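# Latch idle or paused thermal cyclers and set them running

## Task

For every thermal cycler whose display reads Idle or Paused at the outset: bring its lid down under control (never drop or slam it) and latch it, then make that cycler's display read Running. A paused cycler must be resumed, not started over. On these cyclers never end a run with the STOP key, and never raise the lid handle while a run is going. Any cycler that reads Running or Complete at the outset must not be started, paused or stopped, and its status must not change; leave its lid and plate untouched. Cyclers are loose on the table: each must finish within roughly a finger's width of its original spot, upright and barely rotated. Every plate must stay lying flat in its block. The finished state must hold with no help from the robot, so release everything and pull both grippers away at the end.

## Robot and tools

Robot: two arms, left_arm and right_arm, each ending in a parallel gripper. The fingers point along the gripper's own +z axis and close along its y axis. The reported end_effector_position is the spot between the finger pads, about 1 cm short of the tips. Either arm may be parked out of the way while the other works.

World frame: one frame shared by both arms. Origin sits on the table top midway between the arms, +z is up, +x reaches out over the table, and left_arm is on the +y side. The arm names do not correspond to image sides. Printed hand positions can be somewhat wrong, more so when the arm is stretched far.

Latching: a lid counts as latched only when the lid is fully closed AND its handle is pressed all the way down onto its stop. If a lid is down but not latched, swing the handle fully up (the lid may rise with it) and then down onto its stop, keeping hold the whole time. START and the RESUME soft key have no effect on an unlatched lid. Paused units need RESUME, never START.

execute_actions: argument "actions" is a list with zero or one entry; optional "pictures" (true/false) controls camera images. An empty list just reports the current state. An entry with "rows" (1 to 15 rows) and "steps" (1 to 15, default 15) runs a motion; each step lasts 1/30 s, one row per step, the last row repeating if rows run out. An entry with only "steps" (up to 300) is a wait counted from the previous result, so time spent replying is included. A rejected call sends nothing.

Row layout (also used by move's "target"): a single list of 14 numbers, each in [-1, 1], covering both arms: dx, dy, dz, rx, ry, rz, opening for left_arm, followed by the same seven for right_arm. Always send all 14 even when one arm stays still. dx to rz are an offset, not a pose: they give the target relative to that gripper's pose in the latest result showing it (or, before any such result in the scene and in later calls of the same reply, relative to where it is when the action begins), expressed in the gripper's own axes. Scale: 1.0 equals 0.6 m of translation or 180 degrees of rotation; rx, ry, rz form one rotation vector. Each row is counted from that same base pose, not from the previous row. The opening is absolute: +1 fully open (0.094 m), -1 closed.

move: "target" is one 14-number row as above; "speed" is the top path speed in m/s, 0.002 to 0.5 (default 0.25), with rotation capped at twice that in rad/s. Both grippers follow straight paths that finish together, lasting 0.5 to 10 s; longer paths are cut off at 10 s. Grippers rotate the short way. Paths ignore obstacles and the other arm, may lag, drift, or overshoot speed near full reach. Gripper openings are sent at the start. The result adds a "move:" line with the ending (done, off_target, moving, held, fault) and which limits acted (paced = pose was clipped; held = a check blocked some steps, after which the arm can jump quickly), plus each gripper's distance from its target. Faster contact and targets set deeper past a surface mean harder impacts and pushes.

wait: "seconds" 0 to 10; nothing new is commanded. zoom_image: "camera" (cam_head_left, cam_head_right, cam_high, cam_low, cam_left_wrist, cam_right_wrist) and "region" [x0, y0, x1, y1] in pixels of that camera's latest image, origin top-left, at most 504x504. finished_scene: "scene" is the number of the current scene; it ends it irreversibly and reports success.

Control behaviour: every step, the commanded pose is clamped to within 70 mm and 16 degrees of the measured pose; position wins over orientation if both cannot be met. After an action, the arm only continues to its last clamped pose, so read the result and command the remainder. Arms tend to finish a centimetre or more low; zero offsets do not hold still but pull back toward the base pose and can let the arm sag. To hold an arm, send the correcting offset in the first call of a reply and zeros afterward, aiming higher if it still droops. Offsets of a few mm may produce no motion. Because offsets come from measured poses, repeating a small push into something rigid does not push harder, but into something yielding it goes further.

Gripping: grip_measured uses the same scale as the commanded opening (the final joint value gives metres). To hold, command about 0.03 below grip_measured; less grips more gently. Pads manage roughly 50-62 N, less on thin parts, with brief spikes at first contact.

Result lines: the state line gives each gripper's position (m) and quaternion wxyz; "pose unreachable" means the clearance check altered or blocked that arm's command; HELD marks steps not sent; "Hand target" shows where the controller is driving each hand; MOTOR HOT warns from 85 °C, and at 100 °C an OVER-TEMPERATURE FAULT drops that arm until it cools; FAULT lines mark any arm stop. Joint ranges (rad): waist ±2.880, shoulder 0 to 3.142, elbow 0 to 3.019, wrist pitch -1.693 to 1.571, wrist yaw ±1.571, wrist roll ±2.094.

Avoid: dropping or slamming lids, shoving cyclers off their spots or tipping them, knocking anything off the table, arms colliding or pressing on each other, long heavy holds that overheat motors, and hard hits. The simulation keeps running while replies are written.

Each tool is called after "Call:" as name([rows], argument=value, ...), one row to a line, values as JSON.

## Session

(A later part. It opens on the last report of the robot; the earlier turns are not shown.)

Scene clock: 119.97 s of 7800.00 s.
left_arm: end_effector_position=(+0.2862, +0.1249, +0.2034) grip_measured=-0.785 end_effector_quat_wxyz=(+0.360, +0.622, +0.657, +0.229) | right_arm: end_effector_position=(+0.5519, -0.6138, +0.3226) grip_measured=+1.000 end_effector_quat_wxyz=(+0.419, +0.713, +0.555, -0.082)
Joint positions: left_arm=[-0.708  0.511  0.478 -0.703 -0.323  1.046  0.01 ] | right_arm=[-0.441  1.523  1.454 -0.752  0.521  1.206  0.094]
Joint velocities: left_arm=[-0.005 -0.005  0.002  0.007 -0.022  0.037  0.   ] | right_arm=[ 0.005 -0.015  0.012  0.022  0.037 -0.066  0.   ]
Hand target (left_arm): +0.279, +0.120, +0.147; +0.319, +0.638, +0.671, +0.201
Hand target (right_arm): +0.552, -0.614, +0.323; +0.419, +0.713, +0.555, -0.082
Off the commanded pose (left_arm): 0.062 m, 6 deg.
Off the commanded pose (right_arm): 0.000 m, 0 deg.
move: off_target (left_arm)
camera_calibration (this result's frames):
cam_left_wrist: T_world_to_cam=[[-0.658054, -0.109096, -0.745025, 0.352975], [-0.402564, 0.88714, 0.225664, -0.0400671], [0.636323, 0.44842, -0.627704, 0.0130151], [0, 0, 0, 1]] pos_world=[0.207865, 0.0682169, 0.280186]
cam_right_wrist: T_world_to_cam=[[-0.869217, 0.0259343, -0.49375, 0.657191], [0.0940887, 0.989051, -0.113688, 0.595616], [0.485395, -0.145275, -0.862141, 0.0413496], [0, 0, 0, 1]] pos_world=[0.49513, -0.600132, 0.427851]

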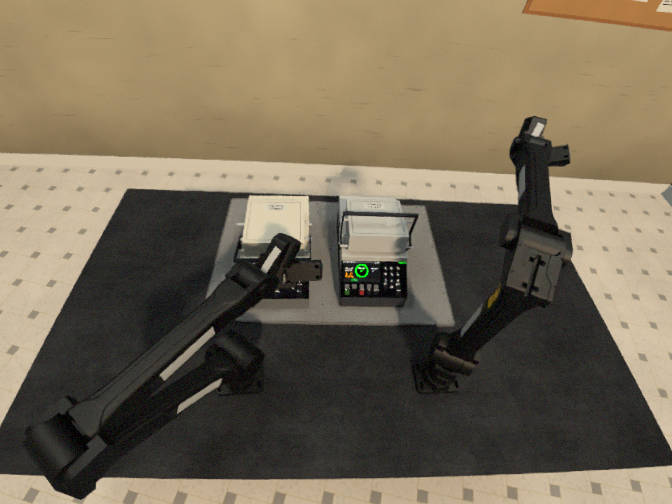

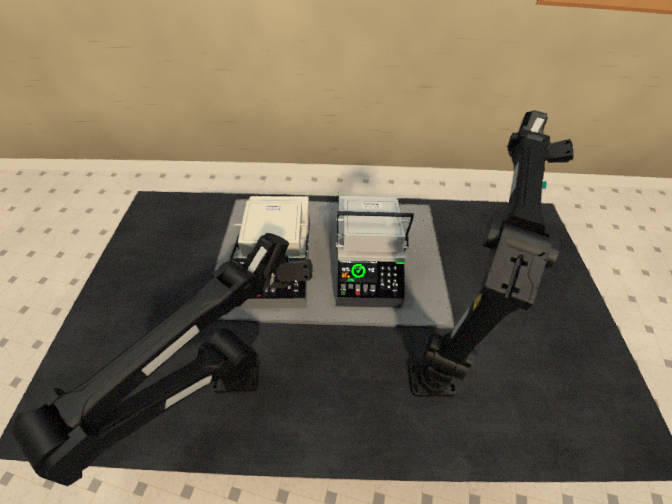

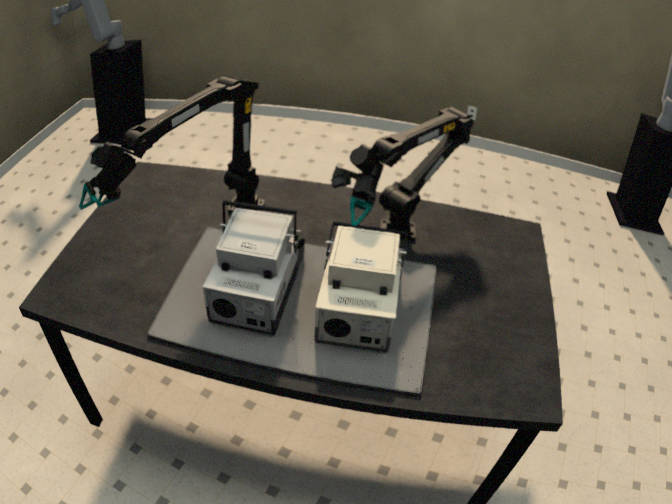

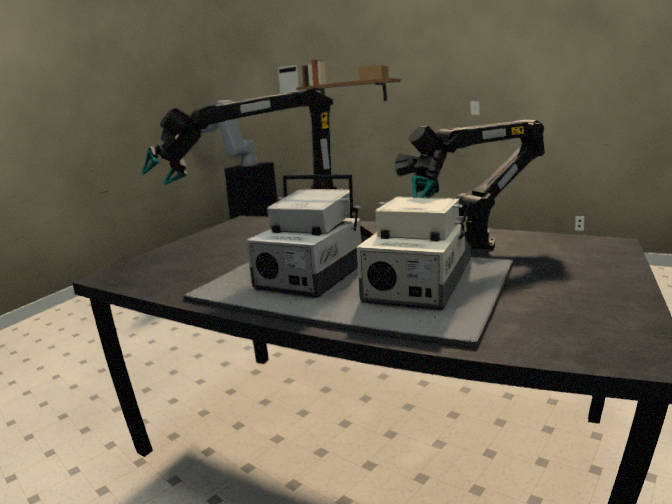

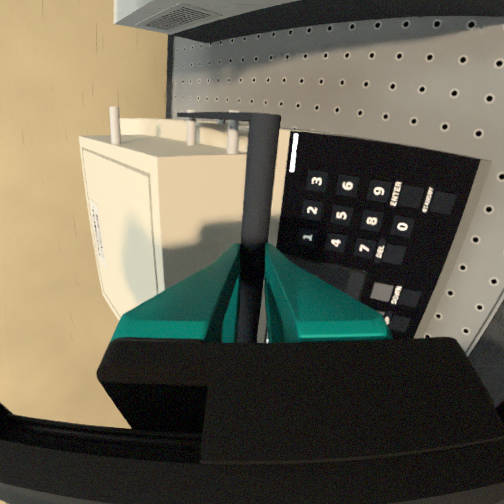

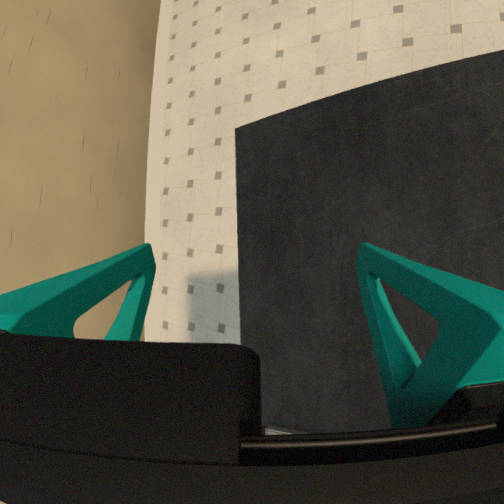

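Call:
move(target=[0,0,0,0,0,0,0.2, 0,0,0,0,0,0,1])

Call:
move(target=[0,0,-0.14,0.15,0,0,0.2, 0,0,0,0,0,0,1], speed=0.08)

Call:
move(target=[0,0,0,0,0,0,-1, 0,0,0,0,0,0,1])

Scene clock: 128.53 s of 7800.00 s.
left_arm: end_effector_position=(+0.2853, +0.1259, +0.2016) grip_measured=+0.197 end_effector_quat_wxyz=(+0.359, +0.622, +0.657, +0.230) | right_arm: end_effector_position=(+0.5519, -0.6138, +0.3226) grip_measured=+1.000 end_effector_quat_wxyz=(+0.419, +0.713, +0.555, -0.082)
Joint positions: left_arm=[-0.708  0.507  0.473 -0.703 -0.325  1.046  0.056] | right_arm=[-0.441  1.523  1.454 -0.752  0.521  1.206  0.094]
Joint velocities: left_arm=[-0.005 -0.005 -0.007 -0.007 -0.007  0.022 -0.001] | right_arm=[ 0.005 -0.024  0.007 -0.022  0.066 -0.051  0.   ]
Hand target (left_arm): +0.286, +0.125, +0.203; +0.360, +0.622, +0.657, +0.229
Hand target (right_arm): +0.552, -0.614, +0.323; +0.419, +0.713, +0.555, -0.082
Off the commanded pose (left_arm): 0.002 m, 0 deg.
Off the commanded pose (right_arm): 0.000 m, 0 deg.
After step 90, 4.87 s passed at rest.
move: done
camera_calibration (this result's frames):
cam_left_wrist: T_world_to_cam=[[-0.657892, -0.108409, -0.745269, 0.351099], [-0.403854, 0.886055, 0.227617, -0.0408365], [0.635673, 0.450727, -0.62671, 0.0116483], [0, 0, 0, 1]] pos_world=[0.207089, 0.0689957, 0.278258]
cam_right_wrist: T_world_to_cam=[[-0.869217, 0.0259343, -0.49375, 0.657191], [0.0940887, 0.989051, -0.113688, 0.595616], [0.485395, -0.145275, -0.862141, 0.0413496], [0, 0, 0, 1]] pos_world=[0.49513, -0.600132, 0.427851]

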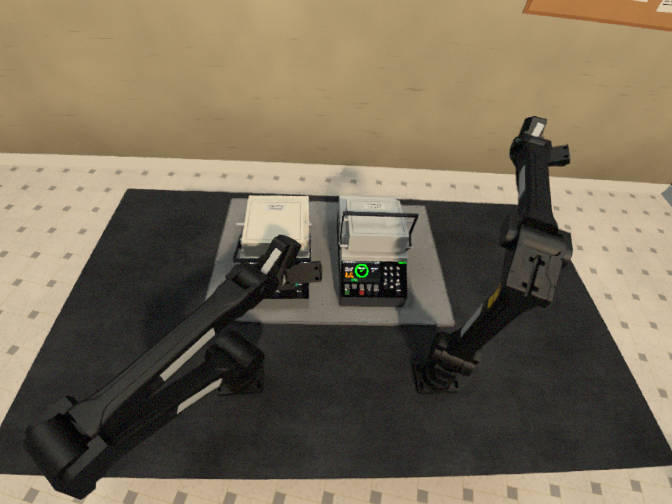

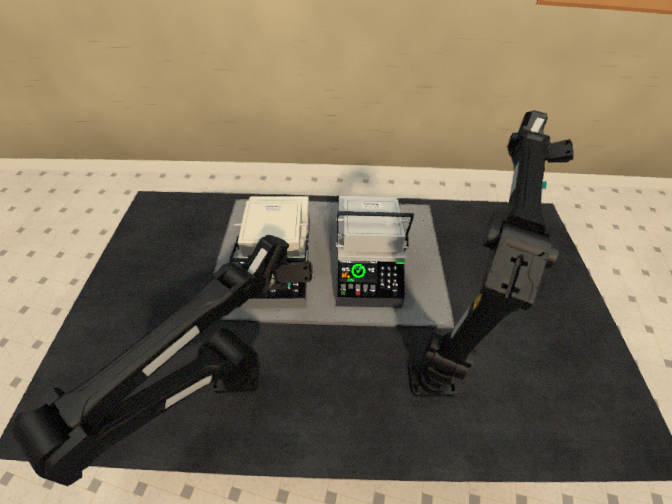

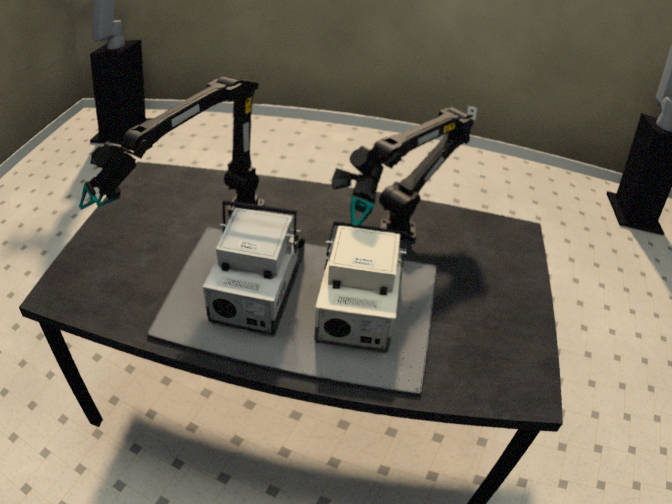

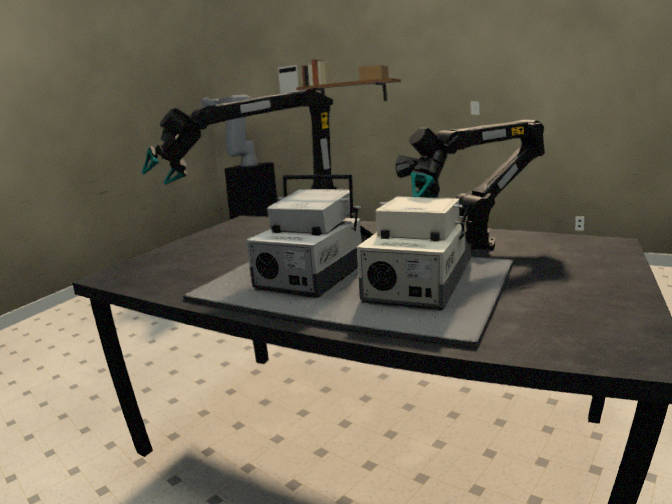

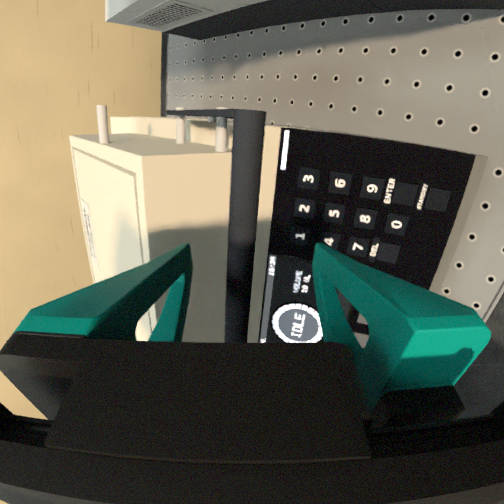

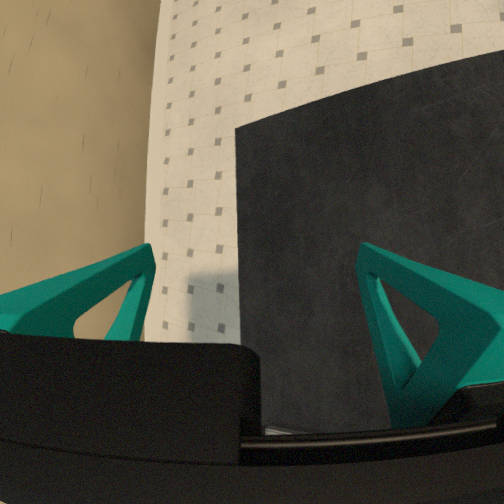

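Scene clock: 131.77 s of 7800.00 s.
left_arm: end_effector_position=(+0.2129, +0.1403, +0.2293) grip_measured=+0.198 end_effector_quat_wxyz=(+0.188, +0.689, +0.697, +0.066) | right_arm: end_effector_position=(+0.5519, -0.6138, +0.3226) grip_measured=+1.000 end_effector_quat_wxyz=(+0.419, +0.713, +0.555, -0.082)
Joint positions: left_arm=[-0.617  0.579  0.739 -1.331 -0.032  1.042  0.056] | right_arm=[-0.441  1.523  1.454 -0.752  0.521  1.206  0.094]
Joint velocities: left_arm=[-0.005 -0.005 -0.007 -0.012 -0.066 -0.066  0.   ] | right_arm=[ 0.015  0.005  0.007 -0.007  0.007  0.037  0.   ]
Hand target (left_arm): +0.220, +0.138, +0.254; +0.205, +0.687, +0.693, +0.071
Hand target (right_arm): +0.552, -0.614, +0.323; +0.419, +0.713, +0.555, -0.082
Off the commanded pose (left_arm): 0.027 m, 2 deg.
Off the commanded pose (right_arm): 0.000 m, 0 deg.
move: off_target (left_arm)
camera_calibration (this result's frames):
cam_left_wrist: T_world_to_cam=[[-0.937857, -0.0295972, -0.345757, 0.282589], [-0.17481, 0.900999, 0.397041, -0.178821], [0.299775, 0.43281, -0.850183, 0.193819], [0, 0, 0, 1]] pos_world=[0.175667, 0.0855947, 0.333488]
cam_right_wrist: T_world_to_cam=[[-0.869217, 0.0259343, -0.49375, 0.657191], [0.0940887, 0.989051, -0.113688, 0.595616], [0.485395, -0.145275, -0.862141, 0.0413496], [0, 0, 0, 1]] pos_world=[0.49513, -0.600132, 0.427851]

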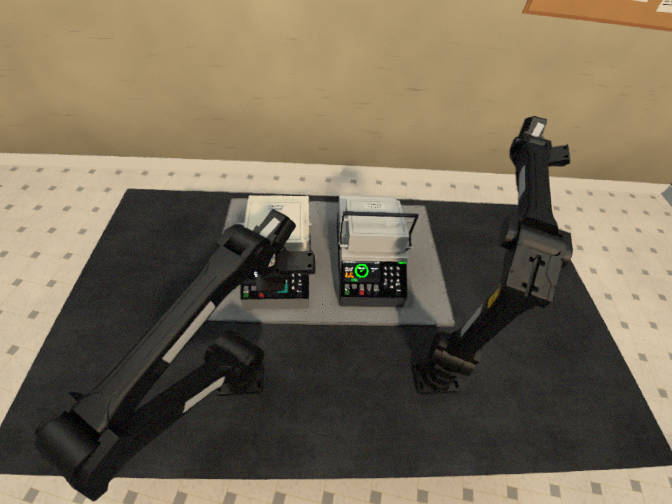

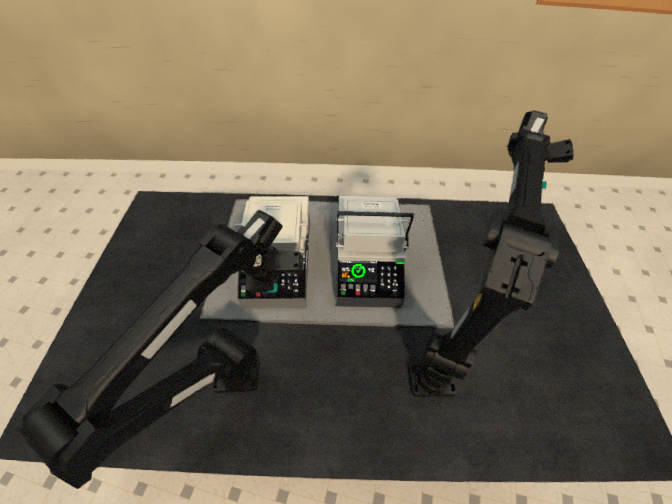

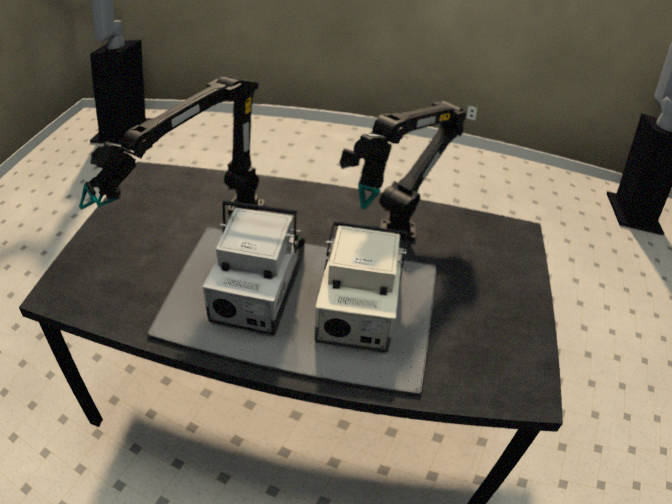

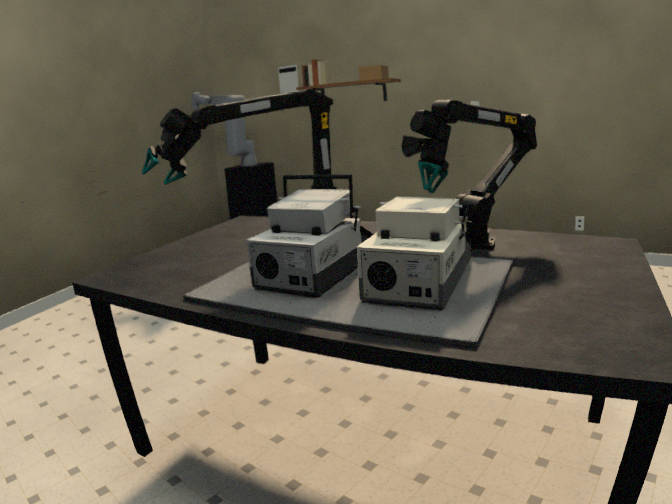

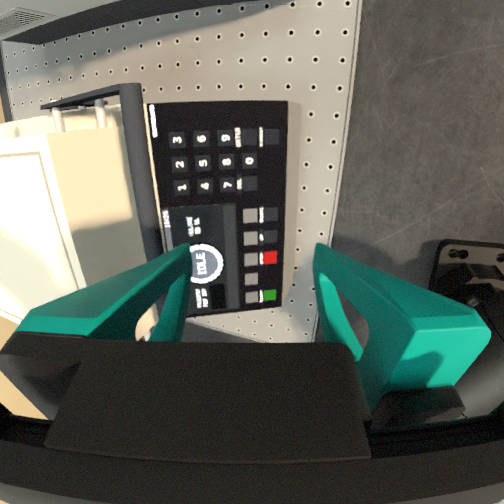

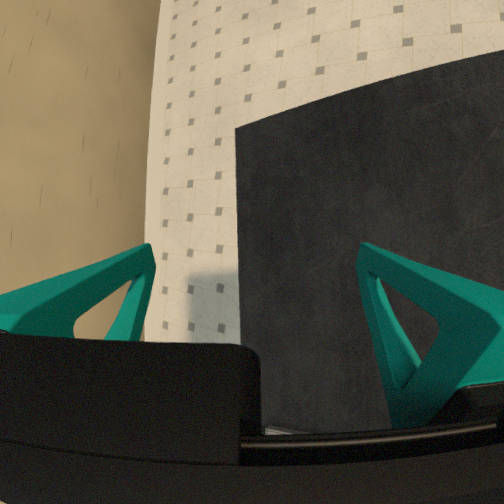

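Scene clock: 132.27 s of 7800.00 s.
left_arm: end_effector_position=(+0.2128, +0.1403, +0.2293) grip_measured=-0.997 end_effector_quat_wxyz=(+0.188, +0.689, +0.697, +0.066) | right_arm: end_effector_position=(+0.5519, -0.6138, +0.3226) grip_measured=+1.000 end_effector_quat_wxyz=(+0.419, +0.713, +0.555, -0.082)
Joint positions: left_arm=[-0.617  0.579  0.739 -1.331 -0.032  1.043  0.   ] | right_arm=[-0.441  1.523  1.454 -0.752  0.521  1.206  0.094]
Joint velocities: left_arm=[-0.015 -0.005  0.007 -0.007 -0.022  0.007  0.   ] | right_arm=[-0.005 -0.005 -0.007 -0.007 -0.022 -0.007  0.   ]
Hand target (left_arm): +0.213, +0.140, +0.229; +0.188, +0.689, +0.697, +0.066
Hand target (right_arm): +0.552, -0.614, +0.323; +0.419, +0.713, +0.555, -0.082
Off the commanded pose (left_arm): 0.000 m, 0 deg.
Off the commanded pose (right_arm): 0.000 m, 0 deg.
move: done
camera_calibration (this result's frames):
cam_left_wrist: T_world_to_cam=[[-0.93796, -0.0291554, -0.345516, 0.282413], [-0.174388, 0.900931, 0.397381, -0.179017], [0.299701, 0.432981, -0.850122, 0.19377], [0, 0, 0, 1]] pos_world=[0.1756, 0.0856171, 0.333444]
cam_right_wrist: T_world_to_cam=[[-0.869217, 0.0259343, -0.49375, 0.657191], [0.0940887, 0.989051, -0.113688, 0.595616], [0.485395, -0.145275, -0.862141, 0.0413496], [0, 0, 0, 1]] pos_world=[0.49513, -0.600132, 0.427851]

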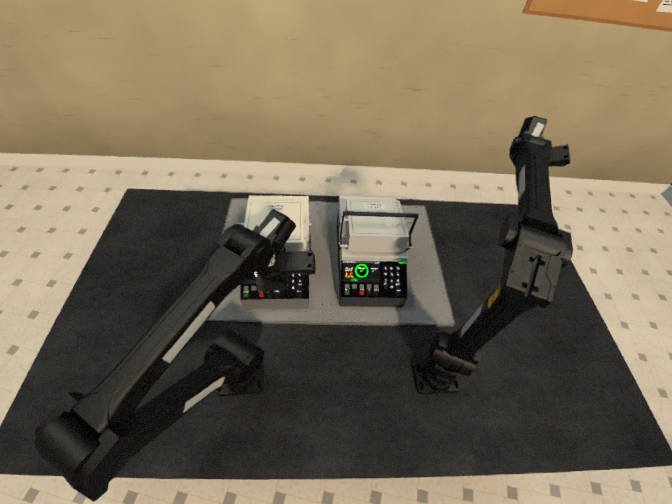

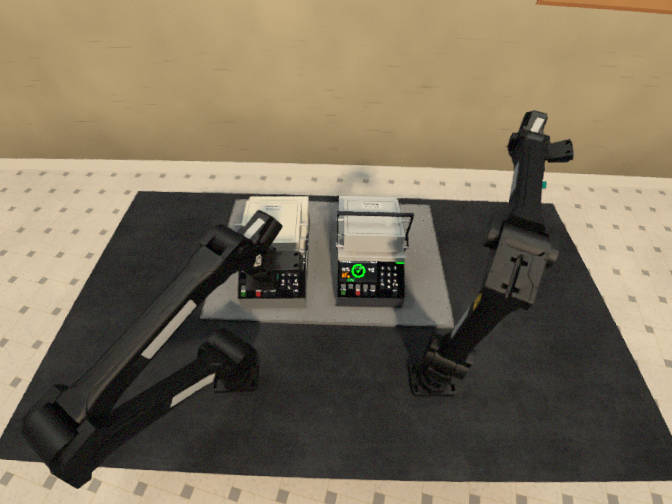

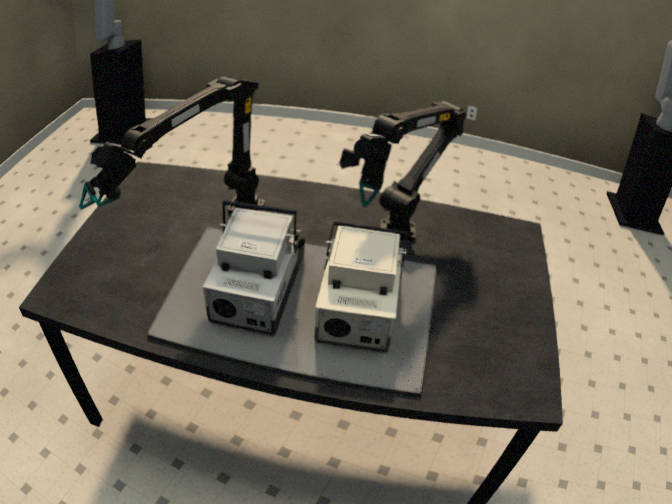

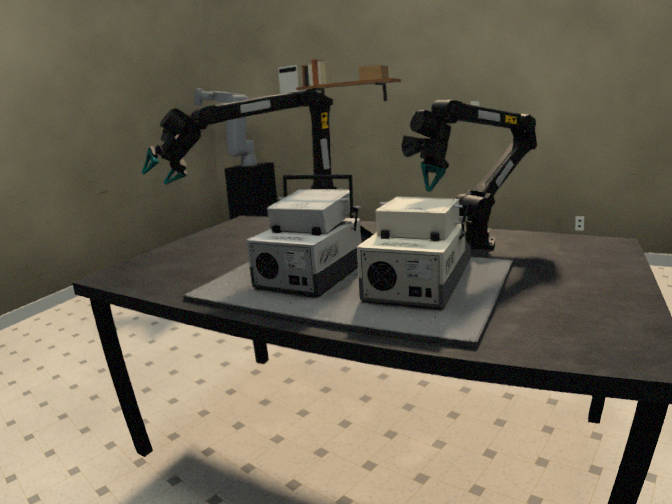

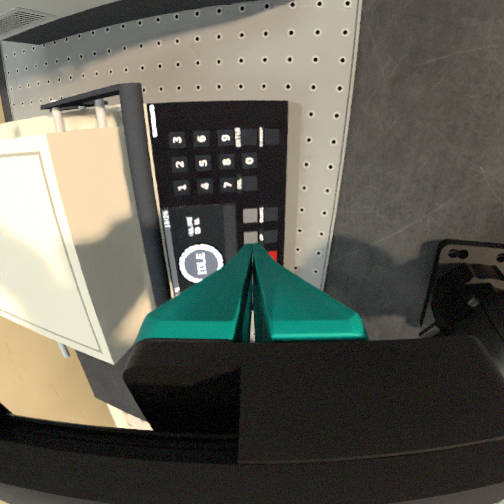

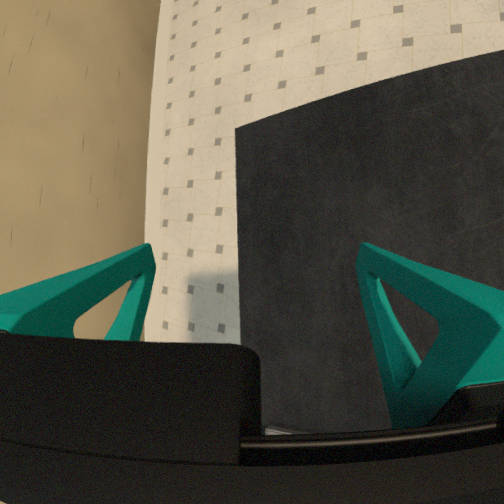

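Call:
move(target=[0.21,-0.005,0.085,0,0,0,-1, 0,0,0,0,0,0,1], speed=0.06)

Scene clock: 147.67 s of 7800.00 s.
left_arm: end_effector_position=(+0.2266, +0.2543, +0.1609) grip_measured=-0.997 end_effector_quat_wxyz=(+0.182, +0.687, +0.700, +0.068) | right_arm: end_effector_position=(+0.5519, -0.6138, +0.3226) grip_measured=+1.000 end_effector_quat_wxyz=(+0.419, +0.713, +0.555, -0.082)
Joint positions: left_arm=[ 0.168  0.581  0.568 -1.247  0.242  1.776  0.   ] | right_arm=[-0.441  1.523  1.454 -0.752  0.521  1.206  0.094]
Joint velocities: left_arm=[-0.015 -0.024 -0.007 -0.002 -0.081 -0.037  0.   ] | right_arm=[-0.005 -0.005  0.007 -0.012 -0.007 -0.022  0.   ]
Hand target (left_arm): +0.232, +0.256, +0.162; +0.186, +0.690, +0.696, +0.075
Hand target (right_arm): +0.552, -0.614, +0.323; +0.419, +0.713, +0.555, -0.082
Off the commanded pose (left_arm): 0.004 m, 1 deg.
Off the commanded pose (right_arm): 0.000 m, 0 deg.
After step 90, 9.67 s passed at rest.
move: done
camera_calibration (this result's frames):
cam_left_wrist: T_world_to_cam=[[-0.939859, -0.0330641, -0.339957, 0.275514], [-0.17898, 0.89539, 0.40773, -0.251315], [0.290913, 0.444054, -0.847458, 0.0809251], [0, 0, 0, 1]] pos_world=[0.190422, 0.1982, 0.264712]
cam_right_wrist: T_world_to_cam=[[-0.869217, 0.0259343, -0.49375, 0.657191], [0.0940887, 0.989051, -0.113688, 0.595616], [0.485395, -0.145275, -0.862141, 0.0413496], [0, 0, 0, 1]] pos_world=[0.49513, -0.600132, 0.427851]

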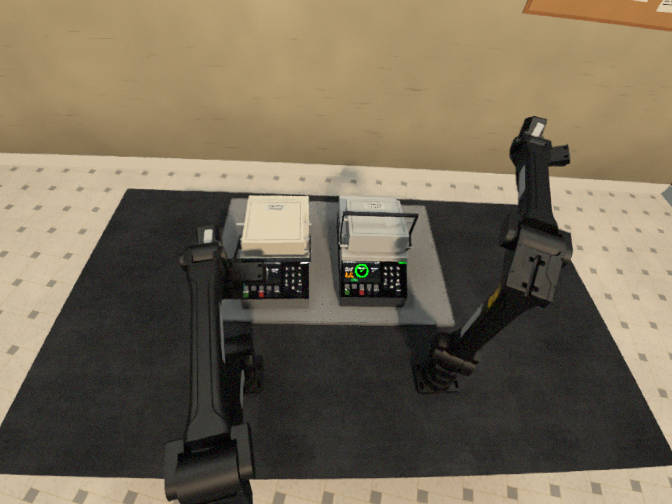

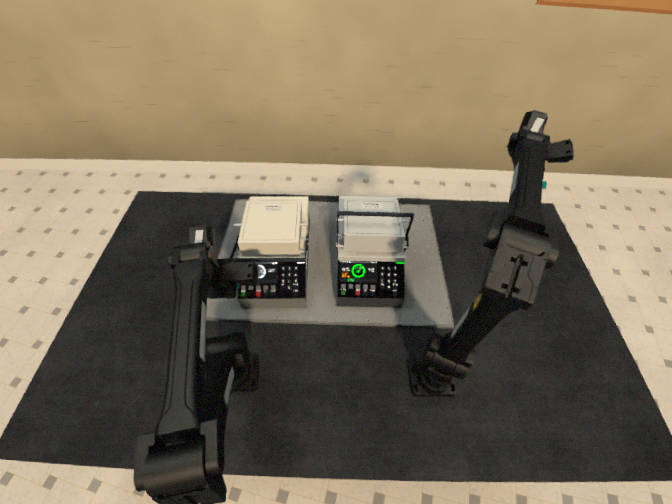

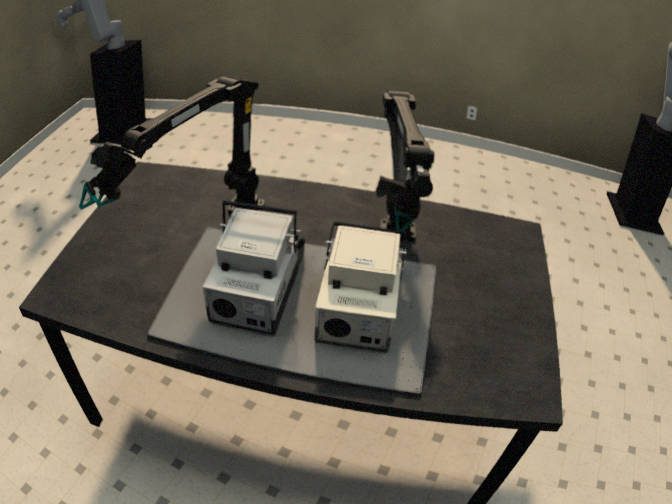

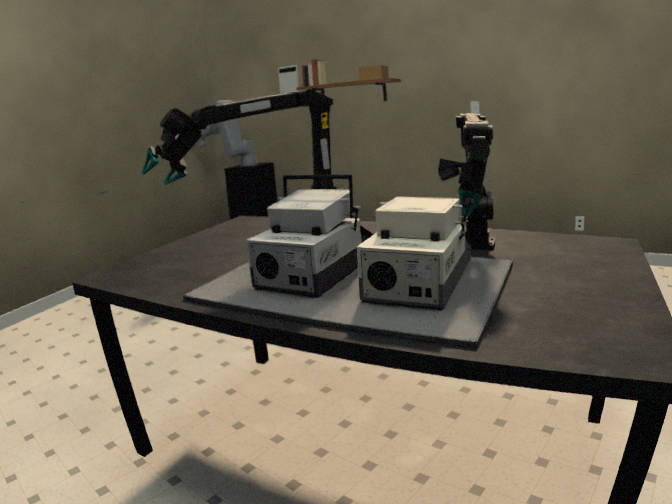

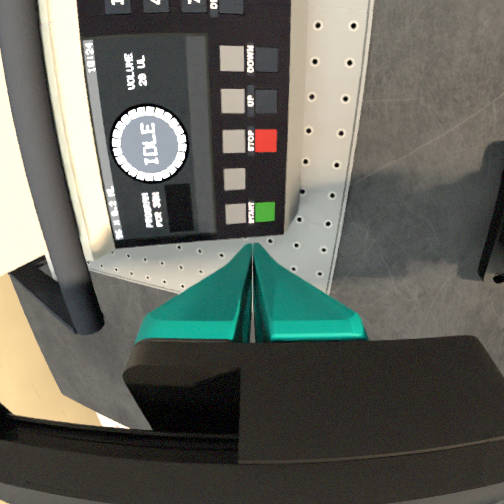

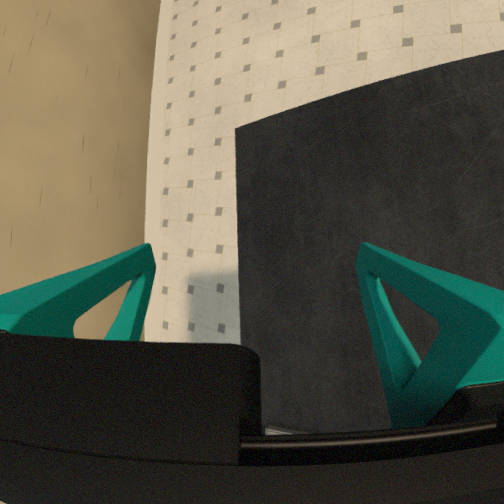

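Call:
move(target=[0.038,-0.028,0.143,0,0,0,-1, 0,0,0,0,0,0,1], speed=0.03)

Call:
move(target=[0.03,0,-0.13,0,0,0,-1, 0,0,0,0,0,0,1], speed=0.08)

Scene clock: 156.40 s of 7800.00 s.
left_arm: end_effector_position=(+0.2322, +0.2586, +0.0971) grip_measured=-0.999 end_effector_quat_wxyz=(+0.183, +0.685, +0.702, +0.060) | right_arm: end_effector_position=(+0.5519, -0.6138, +0.3226) grip_measured=+1.000 end_effector_quat_wxyz=(+0.419, +0.713, +0.555, -0.082)
Joint positions: left_arm=[ 0.195  0.654  0.422 -1.046  0.259  1.797  0.   ] | right_arm=[-0.441  1.523  1.454 -0.752  0.521  1.206  0.094]
Joint velocities: left_arm=[-0.015 -0.005  0.007  0.022  0.037  0.051  0.   ] | right_arm=[ 0.015 -0.015  0.012  0.022 -0.051 -0.066  0.   ]
Hand target (left_arm): +0.237, +0.263, +0.075; +0.181, +0.688, +0.700, +0.068
Hand target (right_arm): +0.552, -0.614, +0.323; +0.419, +0.713, +0.555, -0.082
Off the commanded pose (left_arm): 0.027 m, 1 deg.
Off the commanded pose (right_arm): 0.000 m, 0 deg.
After step 90, 2.50 s passed at rest.
move: off_target (left_arm)
camera_calibration (this result's frames):
cam_left_wrist: T_world_to_cam=[[-0.94292, -0.040721, -0.330521, 0.26107], [-0.178131, 0.900251, 0.397264, -0.228631], [0.281375, 0.433464, -0.856118, 0.0290601], [0, 0, 0, 1]] pos_world=[0.197266, 0.203859, 0.201995]
cam_right_wrist: T_world_to_cam=[[-0.869217, 0.0259343, -0.49375, 0.657191], [0.0940887, 0.989051, -0.113688, 0.595616], [0.485395, -0.145275, -0.862141, 0.0413496], [0, 0, 0, 1]] pos_world=[0.49513, -0.600132, 0.427851]

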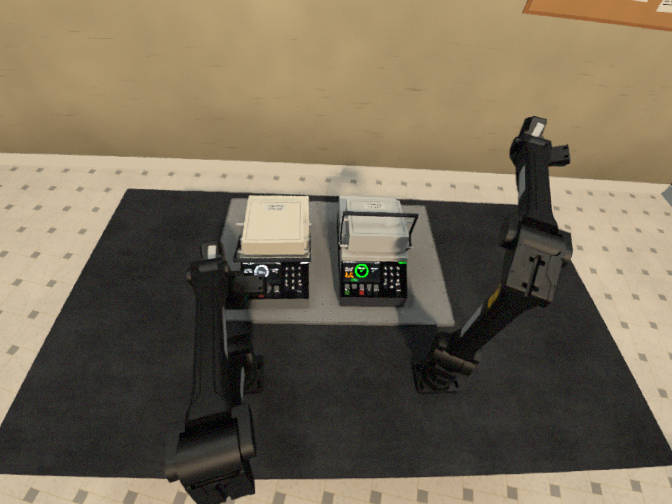

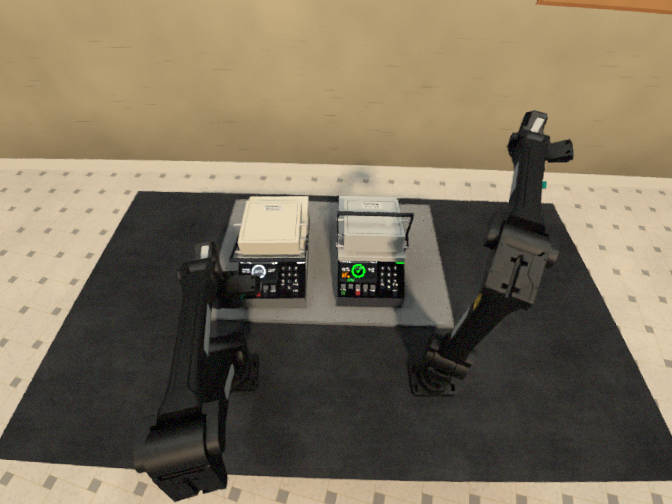

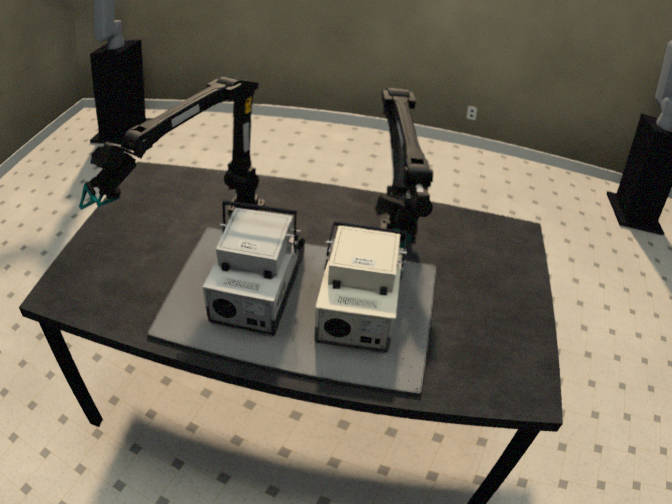

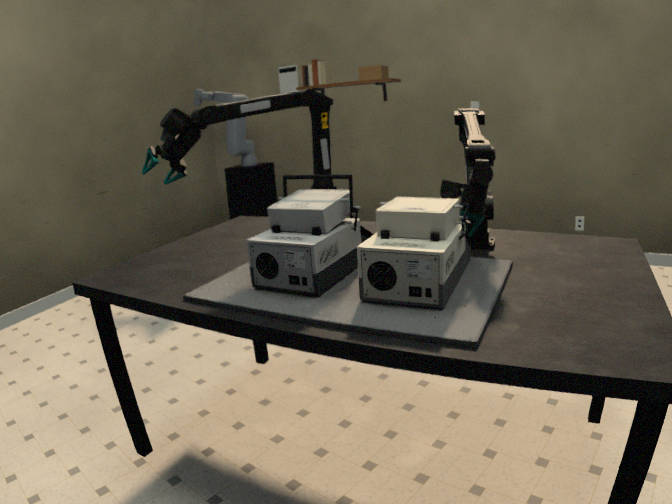

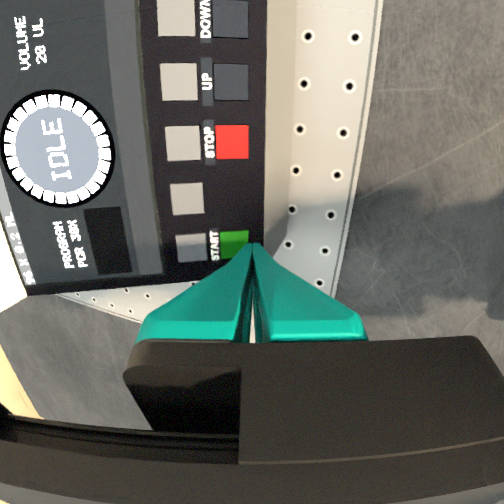

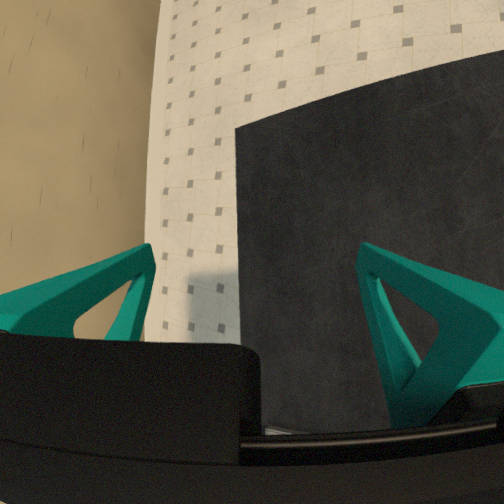

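Scene clock: 157.87 s of 7800.00 s.
left_arm: end_effector_position=(+0.1963, +0.2820, +0.1407) grip_measured=-0.999 end_effector_quat_wxyz=(+0.173, +0.683, +0.709, +0.037) | right_arm: end_effector_position=(+0.5519, -0.6138, +0.3226) grip_measured=+1.000 end_effector_quat_wxyz=(+0.419, +0.713, +0.555, -0.082)
Joint positions: left_arm=[ 0.436  0.594  0.531 -1.336  0.314  2.036  0.   ] | right_arm=[-0.441  1.523  1.454 -0.752  0.521  1.206  0.094]
Joint velocities: left_arm=[-0.005 -0.005 -0.002 -0.007 -0.007 -0.007  0.001] | right_arm=[-0.015 -0.005  0.007  0.002 -0.066 -0.022  0.   ]
Hand target (left_arm): +0.205, +0.288, +0.166; +0.181, +0.685, +0.702, +0.063
Hand target (right_arm): +0.552, -0.614, +0.323; +0.419, +0.713, +0.555, -0.082
Off the commanded pose (left_arm): 0.028 m, 3 deg.
Off the commanded pose (right_arm): 0.000 m, 0 deg.
move: off_target (left_arm)
camera_calibration (this result's frames):
cam_left_wrist: T_world_to_cam=[[-0.95757, -0.0521357, -0.283447, 0.241991], [-0.163914, 0.907463, 0.386837, -0.276773], [0.23705, 0.416884, -0.877505, 0.0828504], [0, 0, 0, 1]] pos_world=[0.166717, 0.229238, 0.248359]
cam_right_wrist: T_world_to_cam=[[-0.869217, 0.0259343, -0.49375, 0.657191], [0.0940887, 0.989051, -0.113688, 0.595616], [0.485395, -0.145275, -0.862141, 0.0413496], [0, 0, 0, 1]] pos_world=[0.49513, -0.600132, 0.427851]

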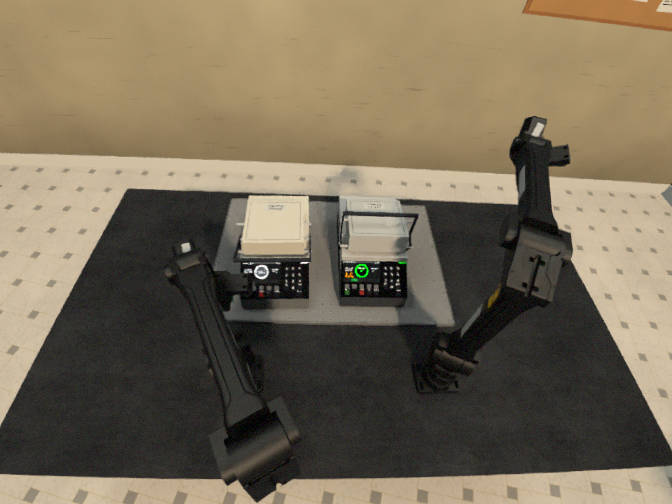

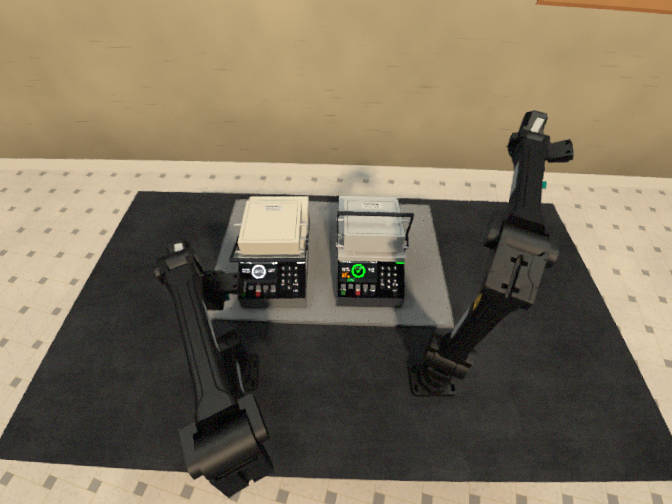

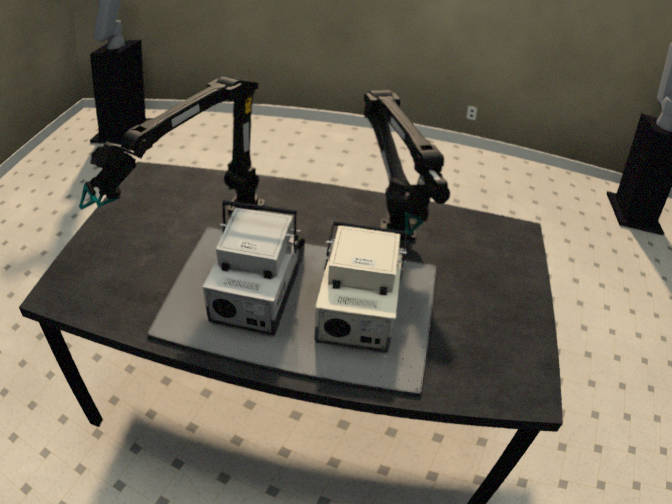

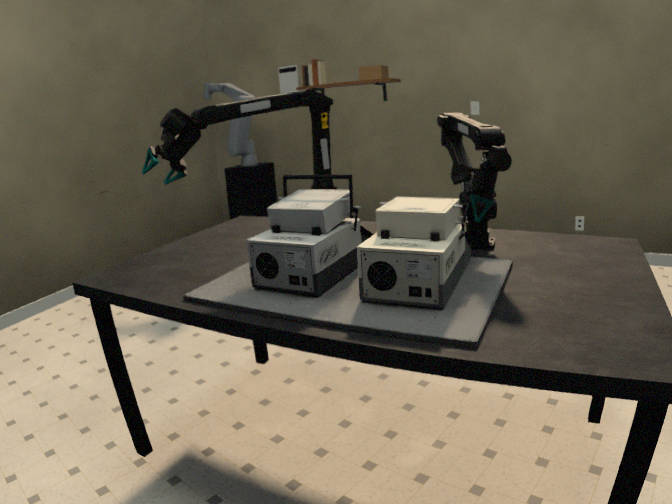

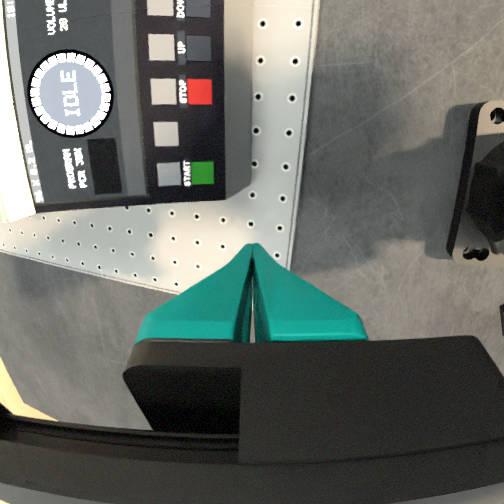

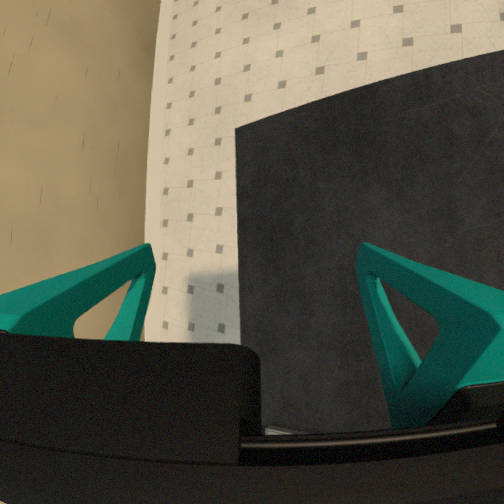

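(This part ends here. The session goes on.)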